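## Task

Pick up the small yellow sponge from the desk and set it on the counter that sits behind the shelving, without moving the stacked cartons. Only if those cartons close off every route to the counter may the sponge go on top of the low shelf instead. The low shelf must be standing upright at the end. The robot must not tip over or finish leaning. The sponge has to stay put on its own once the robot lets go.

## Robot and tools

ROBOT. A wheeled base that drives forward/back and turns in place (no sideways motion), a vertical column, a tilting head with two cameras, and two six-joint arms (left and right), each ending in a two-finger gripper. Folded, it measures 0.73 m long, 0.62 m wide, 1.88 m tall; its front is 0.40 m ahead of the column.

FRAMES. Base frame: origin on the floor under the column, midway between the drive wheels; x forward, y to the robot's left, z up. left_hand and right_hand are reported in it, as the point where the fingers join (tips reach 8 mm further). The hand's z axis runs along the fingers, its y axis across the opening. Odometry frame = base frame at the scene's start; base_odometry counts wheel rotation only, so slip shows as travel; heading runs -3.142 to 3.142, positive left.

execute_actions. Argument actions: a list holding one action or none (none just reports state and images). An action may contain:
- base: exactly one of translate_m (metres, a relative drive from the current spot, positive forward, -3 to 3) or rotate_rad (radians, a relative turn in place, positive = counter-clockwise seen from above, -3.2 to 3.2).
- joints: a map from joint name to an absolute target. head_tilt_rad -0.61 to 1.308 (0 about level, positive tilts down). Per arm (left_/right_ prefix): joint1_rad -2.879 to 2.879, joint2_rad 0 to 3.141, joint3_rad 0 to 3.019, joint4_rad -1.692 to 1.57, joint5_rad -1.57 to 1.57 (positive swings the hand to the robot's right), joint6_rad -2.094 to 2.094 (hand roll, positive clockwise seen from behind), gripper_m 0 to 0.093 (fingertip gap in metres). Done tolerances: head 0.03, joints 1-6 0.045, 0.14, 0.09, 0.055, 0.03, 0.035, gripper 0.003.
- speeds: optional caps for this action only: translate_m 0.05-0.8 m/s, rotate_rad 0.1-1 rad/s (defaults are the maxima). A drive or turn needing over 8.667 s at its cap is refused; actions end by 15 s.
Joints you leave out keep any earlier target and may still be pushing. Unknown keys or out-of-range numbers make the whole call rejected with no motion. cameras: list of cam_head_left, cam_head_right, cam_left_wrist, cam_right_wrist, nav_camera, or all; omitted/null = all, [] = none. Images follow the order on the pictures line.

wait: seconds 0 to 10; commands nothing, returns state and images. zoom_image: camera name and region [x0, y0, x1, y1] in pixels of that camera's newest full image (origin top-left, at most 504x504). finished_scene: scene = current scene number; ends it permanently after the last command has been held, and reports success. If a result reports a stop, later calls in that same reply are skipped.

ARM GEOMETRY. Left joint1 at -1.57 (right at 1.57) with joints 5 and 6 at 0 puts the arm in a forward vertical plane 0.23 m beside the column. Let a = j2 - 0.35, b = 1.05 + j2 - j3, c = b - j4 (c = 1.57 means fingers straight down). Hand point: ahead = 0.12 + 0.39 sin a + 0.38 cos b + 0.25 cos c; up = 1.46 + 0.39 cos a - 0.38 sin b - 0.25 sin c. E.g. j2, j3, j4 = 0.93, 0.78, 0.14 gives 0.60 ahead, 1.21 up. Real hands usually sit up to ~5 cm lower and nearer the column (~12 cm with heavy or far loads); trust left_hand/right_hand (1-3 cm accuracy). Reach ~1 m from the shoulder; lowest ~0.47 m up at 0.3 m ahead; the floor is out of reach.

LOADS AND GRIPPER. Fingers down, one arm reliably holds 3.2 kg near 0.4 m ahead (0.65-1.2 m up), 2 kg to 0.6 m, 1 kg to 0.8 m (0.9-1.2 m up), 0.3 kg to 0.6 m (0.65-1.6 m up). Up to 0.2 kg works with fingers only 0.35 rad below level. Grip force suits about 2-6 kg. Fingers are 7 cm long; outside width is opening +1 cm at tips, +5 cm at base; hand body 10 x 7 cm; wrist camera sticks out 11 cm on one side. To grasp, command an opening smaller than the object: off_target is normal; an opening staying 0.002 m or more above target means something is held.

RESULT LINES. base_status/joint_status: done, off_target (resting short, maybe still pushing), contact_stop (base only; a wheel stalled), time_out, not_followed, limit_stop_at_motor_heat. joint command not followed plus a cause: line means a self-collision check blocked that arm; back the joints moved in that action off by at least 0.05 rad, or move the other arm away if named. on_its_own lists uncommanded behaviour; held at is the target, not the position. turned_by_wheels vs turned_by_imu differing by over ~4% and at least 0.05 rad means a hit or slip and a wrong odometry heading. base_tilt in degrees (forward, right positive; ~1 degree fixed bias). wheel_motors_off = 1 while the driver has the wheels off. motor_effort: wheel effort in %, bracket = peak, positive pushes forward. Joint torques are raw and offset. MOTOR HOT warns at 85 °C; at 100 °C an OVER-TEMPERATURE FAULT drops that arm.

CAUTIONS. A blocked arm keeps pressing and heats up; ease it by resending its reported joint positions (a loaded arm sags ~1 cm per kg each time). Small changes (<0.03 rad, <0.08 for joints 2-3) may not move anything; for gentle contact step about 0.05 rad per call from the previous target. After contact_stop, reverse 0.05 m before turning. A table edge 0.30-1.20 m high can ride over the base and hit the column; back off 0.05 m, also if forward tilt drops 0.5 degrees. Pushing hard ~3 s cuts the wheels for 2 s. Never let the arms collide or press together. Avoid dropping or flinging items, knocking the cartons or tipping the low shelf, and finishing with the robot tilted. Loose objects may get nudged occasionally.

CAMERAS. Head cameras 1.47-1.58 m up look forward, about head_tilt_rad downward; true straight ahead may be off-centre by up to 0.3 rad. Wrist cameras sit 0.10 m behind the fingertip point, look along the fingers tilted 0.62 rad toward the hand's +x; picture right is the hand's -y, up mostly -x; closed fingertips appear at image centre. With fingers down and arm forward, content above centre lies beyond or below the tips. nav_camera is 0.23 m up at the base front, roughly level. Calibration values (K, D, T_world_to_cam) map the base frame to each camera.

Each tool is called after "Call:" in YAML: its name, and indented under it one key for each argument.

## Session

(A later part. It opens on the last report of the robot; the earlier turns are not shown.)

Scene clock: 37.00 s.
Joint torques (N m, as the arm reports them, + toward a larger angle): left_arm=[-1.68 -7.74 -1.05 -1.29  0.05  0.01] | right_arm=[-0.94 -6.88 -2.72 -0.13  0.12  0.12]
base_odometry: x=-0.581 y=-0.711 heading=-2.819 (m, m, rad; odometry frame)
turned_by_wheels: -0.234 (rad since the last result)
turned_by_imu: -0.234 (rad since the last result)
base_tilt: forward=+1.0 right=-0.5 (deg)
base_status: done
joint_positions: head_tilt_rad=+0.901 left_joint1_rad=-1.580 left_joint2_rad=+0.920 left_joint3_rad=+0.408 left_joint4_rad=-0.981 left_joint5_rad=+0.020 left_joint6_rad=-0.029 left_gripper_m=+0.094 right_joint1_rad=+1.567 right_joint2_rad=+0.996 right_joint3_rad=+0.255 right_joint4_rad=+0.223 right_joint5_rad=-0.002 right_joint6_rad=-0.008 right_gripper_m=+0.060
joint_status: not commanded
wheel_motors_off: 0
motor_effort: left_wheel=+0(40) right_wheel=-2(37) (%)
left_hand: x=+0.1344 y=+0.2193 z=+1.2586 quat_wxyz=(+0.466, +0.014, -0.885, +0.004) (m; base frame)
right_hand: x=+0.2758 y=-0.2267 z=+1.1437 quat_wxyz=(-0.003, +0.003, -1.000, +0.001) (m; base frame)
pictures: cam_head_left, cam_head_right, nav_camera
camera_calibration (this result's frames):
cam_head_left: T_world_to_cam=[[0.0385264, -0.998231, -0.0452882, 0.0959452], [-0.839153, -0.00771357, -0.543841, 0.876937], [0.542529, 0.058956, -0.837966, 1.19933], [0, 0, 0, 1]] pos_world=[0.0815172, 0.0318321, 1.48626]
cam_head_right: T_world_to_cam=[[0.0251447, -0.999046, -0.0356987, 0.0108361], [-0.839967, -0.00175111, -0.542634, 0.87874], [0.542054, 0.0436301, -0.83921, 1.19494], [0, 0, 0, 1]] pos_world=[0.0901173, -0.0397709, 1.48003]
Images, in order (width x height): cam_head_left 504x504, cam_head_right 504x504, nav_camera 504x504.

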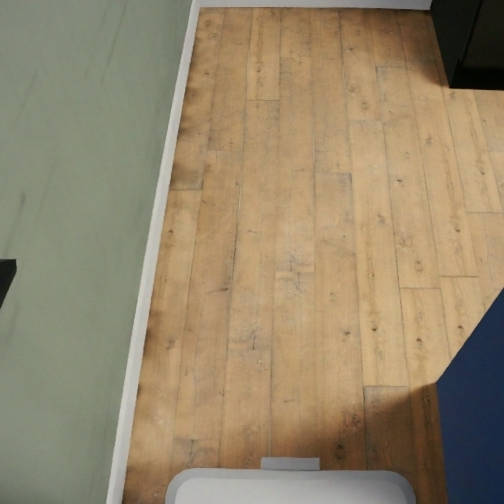

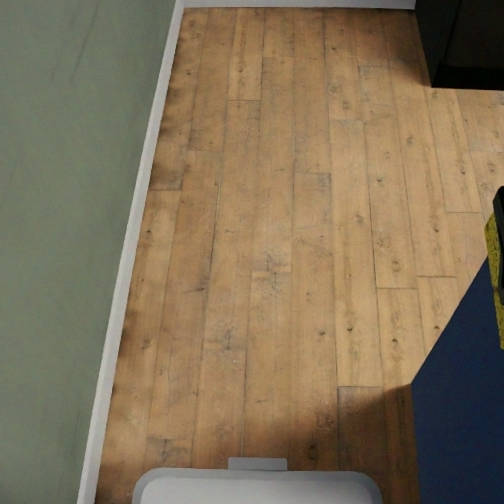

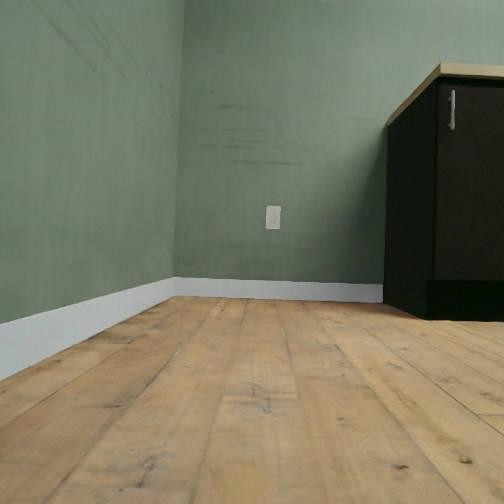

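Call:
execute_actions:
  actions:
    - {"base": {"translate_m": 0.78}, "joints": {"head_tilt_rad": 0.6}}
  cameras: []

Call:
execute_actions:
  actions:
    - {"base": {"rotate_rad": -0.434}, "joints": {"right_joint2_rad": 1.56, "right_joint3_rad": 1.66, "right_joint4_rad": -0.62}}
  cameras: ["cam_head_left", "cam_head_right", "nav_camera"]

Scene clock: 41.00 s.
Joint torques (N m, as the arm reports them, + toward a larger angle): left_arm=[-1.62 -7.26 -1.24 -1.31  0.06  0.02] | right_arm=[-0.96 -7.28 -2.87 -0.01  0.09  0.1 ]
base_odometry: x=-1.321 y=-0.958 heading=-2.819 (m, m, rad; odometry frame)
turned_by_wheels: +0.000 (rad since the last result)
turned_by_imu: +0.002 (rad since the last result)
base_tilt: forward=+1.0 right=-0.5 (deg)
base_status: done
joint_positions: head_tilt_rad=+0.617 left_joint1_rad=-1.580 left_joint2_rad=+0.920 left_joint3_rad=+0.409 left_joint4_rad=-0.981 left_joint5_rad=+0.020 left_joint6_rad=-0.029 left_gripper_m=+0.094 right_joint1_rad=+1.567 right_joint2_rad=+0.996 right_joint3_rad=+0.257 right_joint4_rad=+0.224 right_joint5_rad=-0.002 right_joint6_rad=-0.008 right_gripper_m=+0.060
joint_status: all done
wheel_motors_off: 0
motor_effort: left_wheel=+0(49) right_wheel=+0(44) (%)
left_hand: x=+0.1351 y=+0.2193 z=+1.2583 quat_wxyz=(+0.466, +0.014, -0.885, +0.004) (m; base frame)
right_hand: x=+0.2770 y=-0.2267 z=+1.1436 quat_wxyz=(-0.004, +0.003, -1.000, +0.001) (m; base frame)
pictures: none
No camera images: the call's "cameras" was empty. Leave "cameras" out to get every camera's image.

Scene clock: 42.77 s.
Joint torques (N m, as the arm reports them, + toward a larger angle): left_arm=[-1.77 -7.66 -1.27 -1.34  0.05  0.02] | right_arm=[ -0.89 -25.24   6.25  -0.74   0.1    0.12]
base_odometry: x=-1.321 y=-0.958 heading=+3.031 (m, m, rad; odometry frame)
turned_by_wheels: -0.433 (rad since the last result)
turned_by_imu: -0.434 (rad since the last result)
base_tilt: forward=+0.9 right=-0.5 (deg)
base_status: done
joint_positions: head_tilt_rad=+0.617 left_joint1_rad=-1.580 left_joint2_rad=+0.920 left_joint3_rad=+0.409 left_joint4_rad=-0.981 left_joint5_rad=+0.020 left_joint6_rad=-0.029 left_gripper_m=+0.094 right_joint1_rad=+1.567 right_joint2_rad=+1.571 right_joint3_rad=+1.649 right_joint4_rad=-0.611 right_joint5_rad=-0.002 right_joint6_rad=-0.008 right_gripper_m=+0.060
joint_status: all done
wheel_motors_off: 0
motor_effort: left_wheel=+3(37) right_wheel=-3(38) (%)
left_hand: x=+0.1351 y=+0.2193 z=+1.2583 quat_wxyz=(+0.466, +0.014, -0.885, +0.004) (m; base frame)
right_hand: x=+0.6999 y=-0.2280 z=+1.0258 quat_wxyz=(+0.004, +0.003, -1.000, +0.001) (m; base frame)
pictures: cam_head_left, cam_head_right, nav_camera
camera_calibration (this result's frames):
cam_head_left: T_world_to_cam=[[0.0496994, -0.998231, -0.0326386, 0.0759061], [-0.652539, -0.00771357, -0.757716, 1.19698], [0.756124, 0.058956, -0.651767, 0.901904], [0, 0, 0, 1]] pos_world=[0.0953484, 0.0318321, 1.49728]
cam_head_right: T_world_to_cam=[[0.0341623, -0.999046, -0.0271953, -0.00270988], [-0.653659, -0.00175111, -0.756787, 1.19922], [0.756018, 0.0436301, -0.653096, 0.897627], [0, 0, 0, 1]] pos_world=[0.105352, -0.0397709, 1.49372]
Images, in order (width x height): cam_head_left 504x504, cam_head_right 504x504, nav_camera 504x504.

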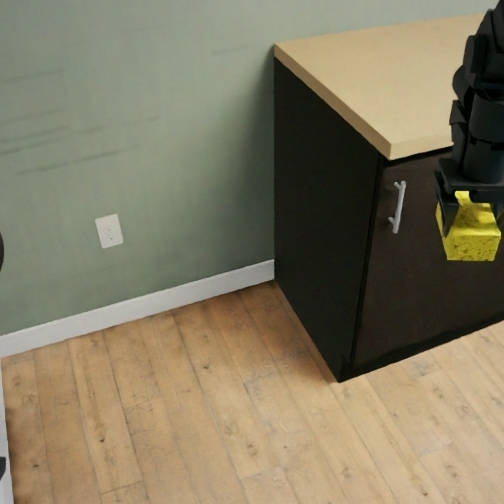

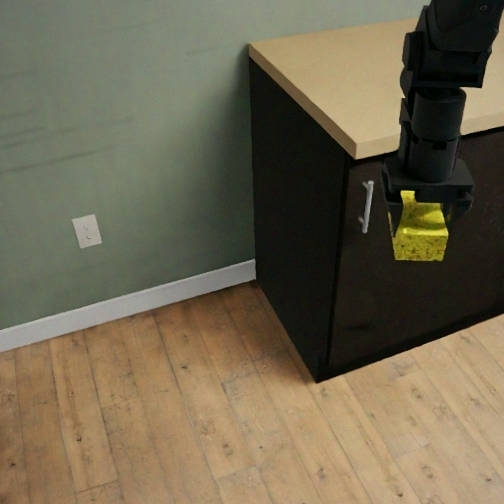

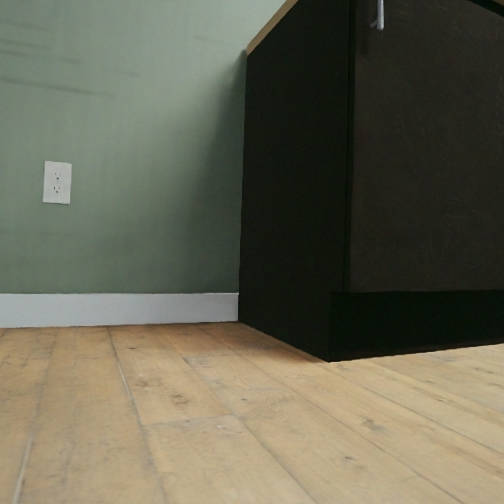

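Call:
execute_actions:
  actions:
    - {"base": {"translate_m": 0.71}, "joints": {"head_tilt_rad": 0.7}}
  cameras: ["cam_head_right", "cam_right_wrist"]

Scene clock: 46.30 s.
Joint torques (N m, as the arm reports them, + toward a larger angle): left_arm=[-1.66 -7.07 -1.13 -1.34  0.05  0.02] | right_arm=[ -0.35 -25.4    6.3   -0.54   0.11   0.09]
base_odometry: x=-2.027 y=-0.879 heading=+3.031 (m, m, rad; odometry frame)
turned_by_wheels: +0.000 (rad since the last result)
turned_by_imu: +0.002 (rad since the last result)
base_tilt: forward=+1.0 right=-0.6 (deg)
base_status: done
joint_positions: head_tilt_rad=+0.703 left_joint1_rad=-1.580 left_joint2_rad=+0.920 left_joint3_rad=+0.409 left_joint4_rad=-0.981 left_joint5_rad=+0.020 left_joint6_rad=-0.029 left_gripper_m=+0.094 right_joint1_rad=+1.567 right_joint2_rad=+1.571 right_joint3_rad=+1.651 right_joint4_rad=-0.613 right_joint5_rad=-0.002 right_joint6_rad=-0.008 right_gripper_m=+0.060
joint_status: all done
wheel_motors_off: 0
motor_effort: left_wheel=+1(51) right_wheel=+0(42) (%)
left_hand: x=+0.1350 y=+0.2193 z=+1.2584 quat_wxyz=(+0.466, +0.014, -0.885, +0.004) (m; base frame)
right_hand: x=+0.6998 y=-0.2280 z=+1.0261 quat_wxyz=(+0.005, +0.003, -1.000, +0.001) (m; base frame)
pictures: cam_head_right, cam_right_wrist
camera_calibration (this result's frames):
cam_head_right: T_world_to_cam=[[0.0316838, -0.999046, -0.0300464, 0.00180464], [-0.716626, -0.00175111, -0.697456, 1.111], [0.696738, 0.0436301, -0.715998, 0.99746], [0, 0, 0, 1]] pos_world=[0.101144, -0.0397709, 1.48911]
cam_right_wrist: T_world_to_cam=[[-0.00297076, -0.999943, 0.0102891, -0.238616], [-0.801762, 0.00853094, 0.597583, -0.050469], [-0.597636, -0.00647416, -0.801741, 1.36087], [0, 0, 0, 1]] pos_world=[0.772131, -0.229361, 1.12368]
Images, in order (width x height): cam_head_right 504x504, cam_right_wrist 504x504.

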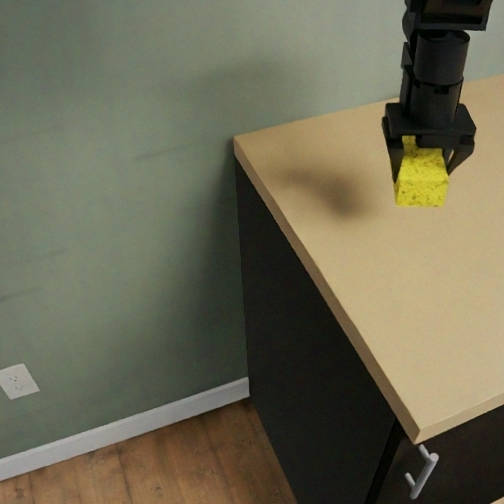

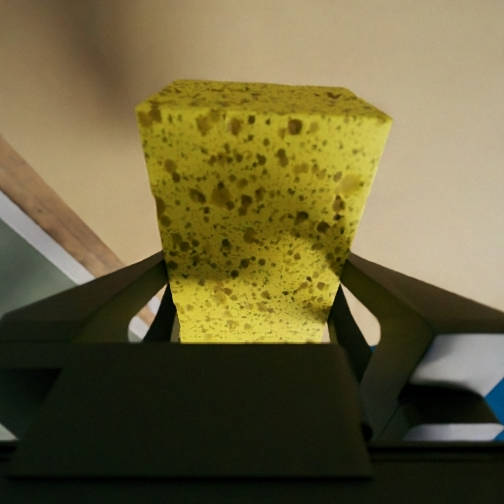

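Call:
execute_actions:
  actions:
    - {"joints": {"right_joint2_rad": 1.76, "right_joint3_rad": 1.82, "right_joint4_rad": -0.575}}
  cameras: ["cam_head_right"]

Call:
zoom_image:
  camera: "cam_head_right"
  region: [330, 150, 480, 300]

Scene clock: 48.07 s.
Joint torques (N m, as the arm reports them, + toward a larger angle): left_arm=[-1.71 -7.71 -1.36 -1.35  0.05  0.01] | right_arm=[ -0.7  -24.76   6.24  -0.26   0.1    0.12]
base_odometry: x=-2.027 y=-0.879 heading=+3.031 (m, m, rad; odometry frame)
turned_by_wheels: +0.000 (rad since the last result)
turned_by_imu: +0.000 (rad since the last result)
base_tilt: forward=+1.0 right=-0.5 (deg)
base_status: not commanded
joint_positions: head_tilt_rad=+0.703 left_joint1_rad=-1.580 left_joint2_rad=+0.920 left_joint3_rad=+0.409 left_joint4_rad=-0.981 left_joint5_rad=+0.020 left_joint6_rad=-0.029 left_gripper_m=+0.094 right_joint1_rad=+1.567 right_joint2_rad=+1.759 right_joint3_rad=+1.807 right_joint4_rad=-0.576 right_joint5_rad=-0.002 right_joint6_rad=-0.008 right_gripper_m=+0.060
joint_status: all done
wheel_motors_off: 0
motor_effort: left_wheel=+1(0) right_wheel=+0(0) (%)
left_hand: x=+0.1350 y=+0.2193 z=+1.2584 quat_wxyz=(+0.466, +0.014, -0.885, +0.004) (m; base frame)
right_hand: x=+0.7095 y=-0.2283 z=+0.9497 quat_wxyz=(+0.002, +0.003, -1.000, +0.001) (m; base frame)
pictures: cam_head_right
camera_calibration (this result's frames):
cam_head_right: T_world_to_cam=[[0.0316838, -0.999046, -0.0300464, 0.00180463], [-0.716626, -0.00175111, -0.697456, 1.111], [0.696738, 0.0436301, -0.715997, 0.99746], [0, 0, 0, 1]] pos_world=[0.101144, -0.0397709, 1.48911]
Images, in order (width x height): cam_head_right 504x504.

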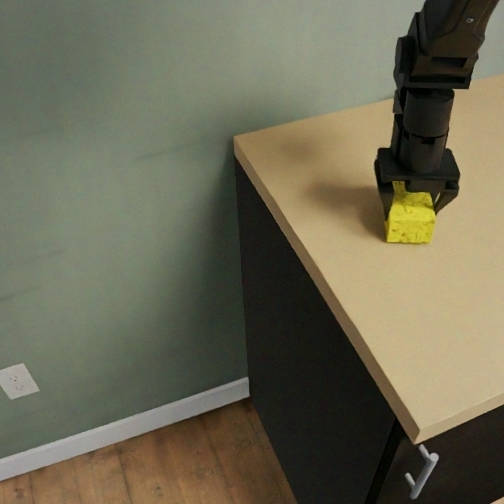

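Region (330, 150, 480, 300) of cam_head_right's 504x504 image, scaled by 3.360, with more detail than that image has.

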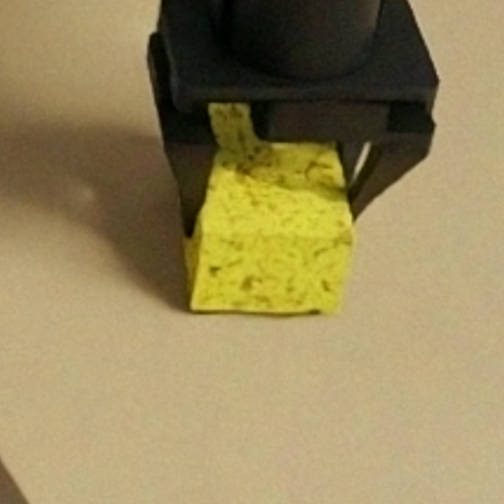

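Call:
execute_actions:
  actions:
    - {"joints": {"right_joint2_rad": 1.797}}
  cameras: ["cam_head_right"]

Call:
zoom_image:
  camera: "cam_head_right"
  region: [330, 150, 480, 300]

Scene clock: 48.90 s.
Joint torques (N m, as the arm reports them, + toward a larger angle): left_arm=[-1.64 -7.78 -1.32 -1.33  0.06  0.02] | right_arm=[ -0.94 -22.     6.17  -0.3    0.11   0.11]
base_odometry: x=-2.027 y=-0.879 heading=+3.031 (m, m, rad; odometry frame)
turned_by_wheels: +0.000 (rad since the last result)
turned_by_imu: +0.000 (rad since the last result)
base_tilt: forward=+1.0 right=-0.6 (deg)
base_status: not commanded
joint_positions: head_tilt_rad=+0.703 left_joint1_rad=-1.580 left_joint2_rad=+0.920 left_joint3_rad=+0.409 left_joint4_rad=-0.981 left_joint5_rad=+0.020 left_joint6_rad=-0.029 left_gripper_m=+0.094 right_joint1_rad=+1.567 right_joint2_rad=+1.769 right_joint3_rad=+1.807 right_joint4_rad=-0.576 right_joint5_rad=-0.002 right_joint6_rad=-0.008 right_gripper_m=+0.060
joint_status: all done
wheel_motors_off: 0
motor_effort: left_wheel=+1(1) right_wheel=+0(0) (%)
left_hand: x=+0.1350 y=+0.2193 z=+1.2584 quat_wxyz=(+0.466, +0.014, -0.885, +0.004) (m; base frame)
right_hand: x=+0.7044 y=-0.2283 z=+0.9439 quat_wxyz=(+0.007, +0.003, -1.000, +0.001) (m; base frame)
pictures: cam_head_right
camera_calibration (this result's frames):
cam_head_right: T_world_to_cam=[[0.0316838, -0.999046, -0.0300464, 0.00180464], [-0.716626, -0.00175111, -0.697456, 1.111], [0.696738, 0.0436301, -0.715998, 0.99746], [0, 0, 0, 1]] pos_world=[0.101144, -0.0397709, 1.48911]
Images, in order (width x height): cam_head_right 504x504.

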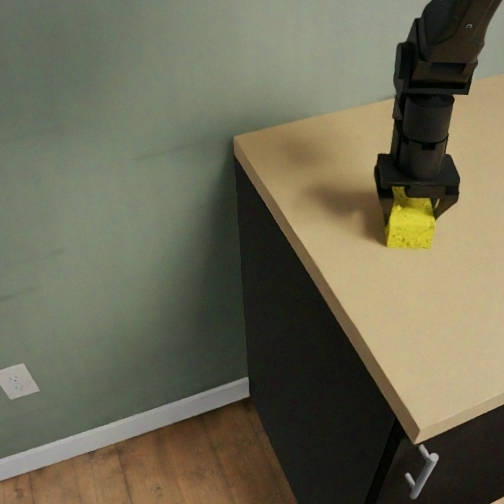

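Region (330, 150, 480, 300) of cam_head_right's 504x504 image, scaled by 3.360, with more detail than that image has.

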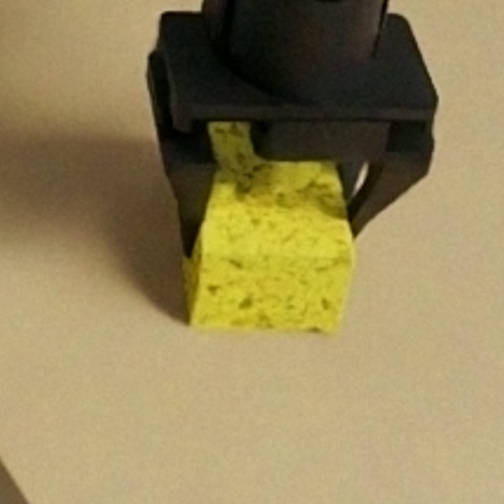

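The sponge is touching the counter. I'll release it and lift the hand clear.

Call:
execute_actions:
  actions:
    - {"joints": {"right_gripper_m": 0.093}}
  cameras: []

Call:
execute_actions:
  actions:
    - {"joints": {"right_joint2_rad": 1.5, "right_joint3_rad": 1.56, "right_joint4_rad": -0.58}}
  cameras: ["cam_head_right", "cam_right_wrist"]

Scene clock: 49.70 s.
Joint torques (N m, as the arm reports them, + toward a larger angle): left_arm=[-1.68 -7.77 -1.33 -1.37  0.06  0.02] | right_arm=[ -0.77 -22.     6.09  -0.23   0.1    0.11]
base_odometry: x=-2.027 y=-0.879 heading=+3.031 (m, m, rad; odometry frame)
turned_by_wheels: +0.000 (rad since the last result)
turned_by_imu: +0.000 (rad since the last result)
base_tilt: forward=+1.0 right=-0.5 (deg)
base_status: not commanded
joint_positions: head_tilt_rad=+0.703 left_joint1_rad=-1.580 left_joint2_rad=+0.920 left_joint3_rad=+0.409 left_joint4_rad=-0.981 left_joint5_rad=+0.020 left_joint6_rad=-0.029 left_gripper_m=+0.094 right_joint1_rad=+1.567 right_joint2_rad=+1.769 right_joint3_rad=+1.807 right_joint4_rad=-0.576 right_joint5_rad=-0.002 right_joint6_rad=-0.008 right_gripper_m=+0.093
joint_status: all done
wheel_motors_off: 0
motor_effort: left_wheel=+0(0) right_wheel=+0(0) (%)
left_hand: x=+0.1350 y=+0.2193 z=+1.2584 quat_wxyz=(+0.466, +0.014, -0.885, +0.004) (m; base frame)
right_hand: x=+0.7044 y=-0.2283 z=+0.9439 quat_wxyz=(+0.007, +0.003, -1.000, +0.001) (m; base frame)
pictures: none
No camera images: the call's "cameras" was empty. Leave "cameras" out to get every camera's image.

Scene clock: 50.87 s.
Joint torques (N m, as the arm reports them, + toward a larger angle): left_arm=[-1.66 -7.52 -1.12 -1.34  0.07  0.01] | right_arm=[ -0.71 -21.82   5.88  -0.23   0.09   0.11]
base_odometry: x=-2.027 y=-0.879 heading=+3.031 (m, m, rad; odometry frame)
turned_by_wheels: +0.000 (rad since the last result)
turned_by_imu: +0.000 (rad since the last result)
base_tilt: forward=+1.0 right=-0.4 (deg)
base_status: not commanded
joint_positions: head_tilt_rad=+0.703 left_joint1_rad=-1.580 left_joint2_rad=+0.920 left_joint3_rad=+0.409 left_joint4_rad=-0.981 left_joint5_rad=+0.020 left_joint6_rad=-0.029 left_gripper_m=+0.094 right_joint1_rad=+1.567 right_joint2_rad=+1.483 right_joint3_rad=+1.554 right_joint4_rad=-0.580 right_joint5_rad=-0.002 right_joint6_rad=-0.008 right_gripper_m=+0.093
joint_status: all done
wheel_motors_off: 0
motor_effort: left_wheel=+0(0) right_wheel=+0(1) (%)
left_hand: x=+0.1350 y=+0.2193 z=+1.2584 quat_wxyz=(+0.466, +0.014, -0.885, +0.004) (m; base frame)
right_hand: x=+0.6909 y=-0.2279 z=+1.0559 quat_wxyz=(-0.008, +0.003, -1.000, +0.001) (m; base frame)
pictures: cam_head_right, cam_right_wrist
camera_calibration (this result's frames):
cam_head_right: T_world_to_cam=[[0.0316838, -0.999046, -0.0300464, 0.00180464], [-0.716626, -0.00175111, -0.697456, 1.111], [0.696738, 0.0436301, -0.715998, 0.99746], [0, 0, 0, 1]] pos_world=[0.101144, -0.0397709, 1.48911]
cam_right_wrist: T_world_to_cam=[[-0.00314359, -0.999942, 0.010264, -0.238677], [-0.816992, 0.00848683, 0.576586, -0.042812], [-0.57664, -0.00657302, -0.816972, 1.381], [0, 0, 0, 1]] pos_world=[0.760615, -0.229223, 1.15538]
Images, in order (width x height): cam_head_right 504x504, cam_right_wrist 504x504.

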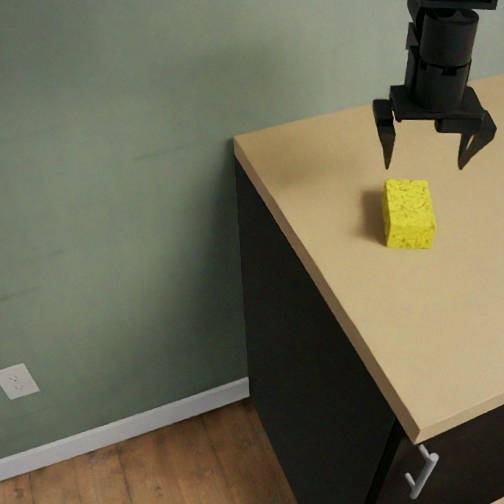

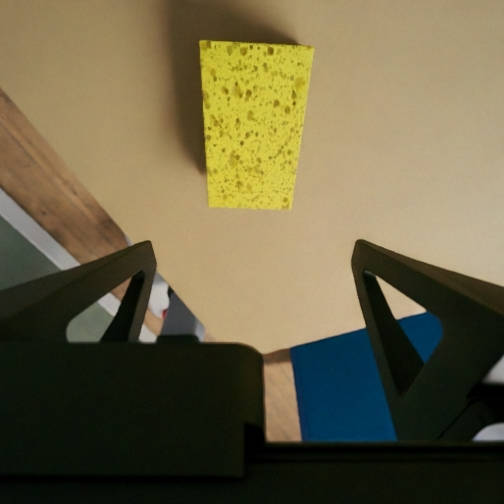

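The sponge is resting flat on the counter, away from the edges, and the hand is clear.

Call:
finished_scene:
  scene: 2

The scene is finished: the task was done.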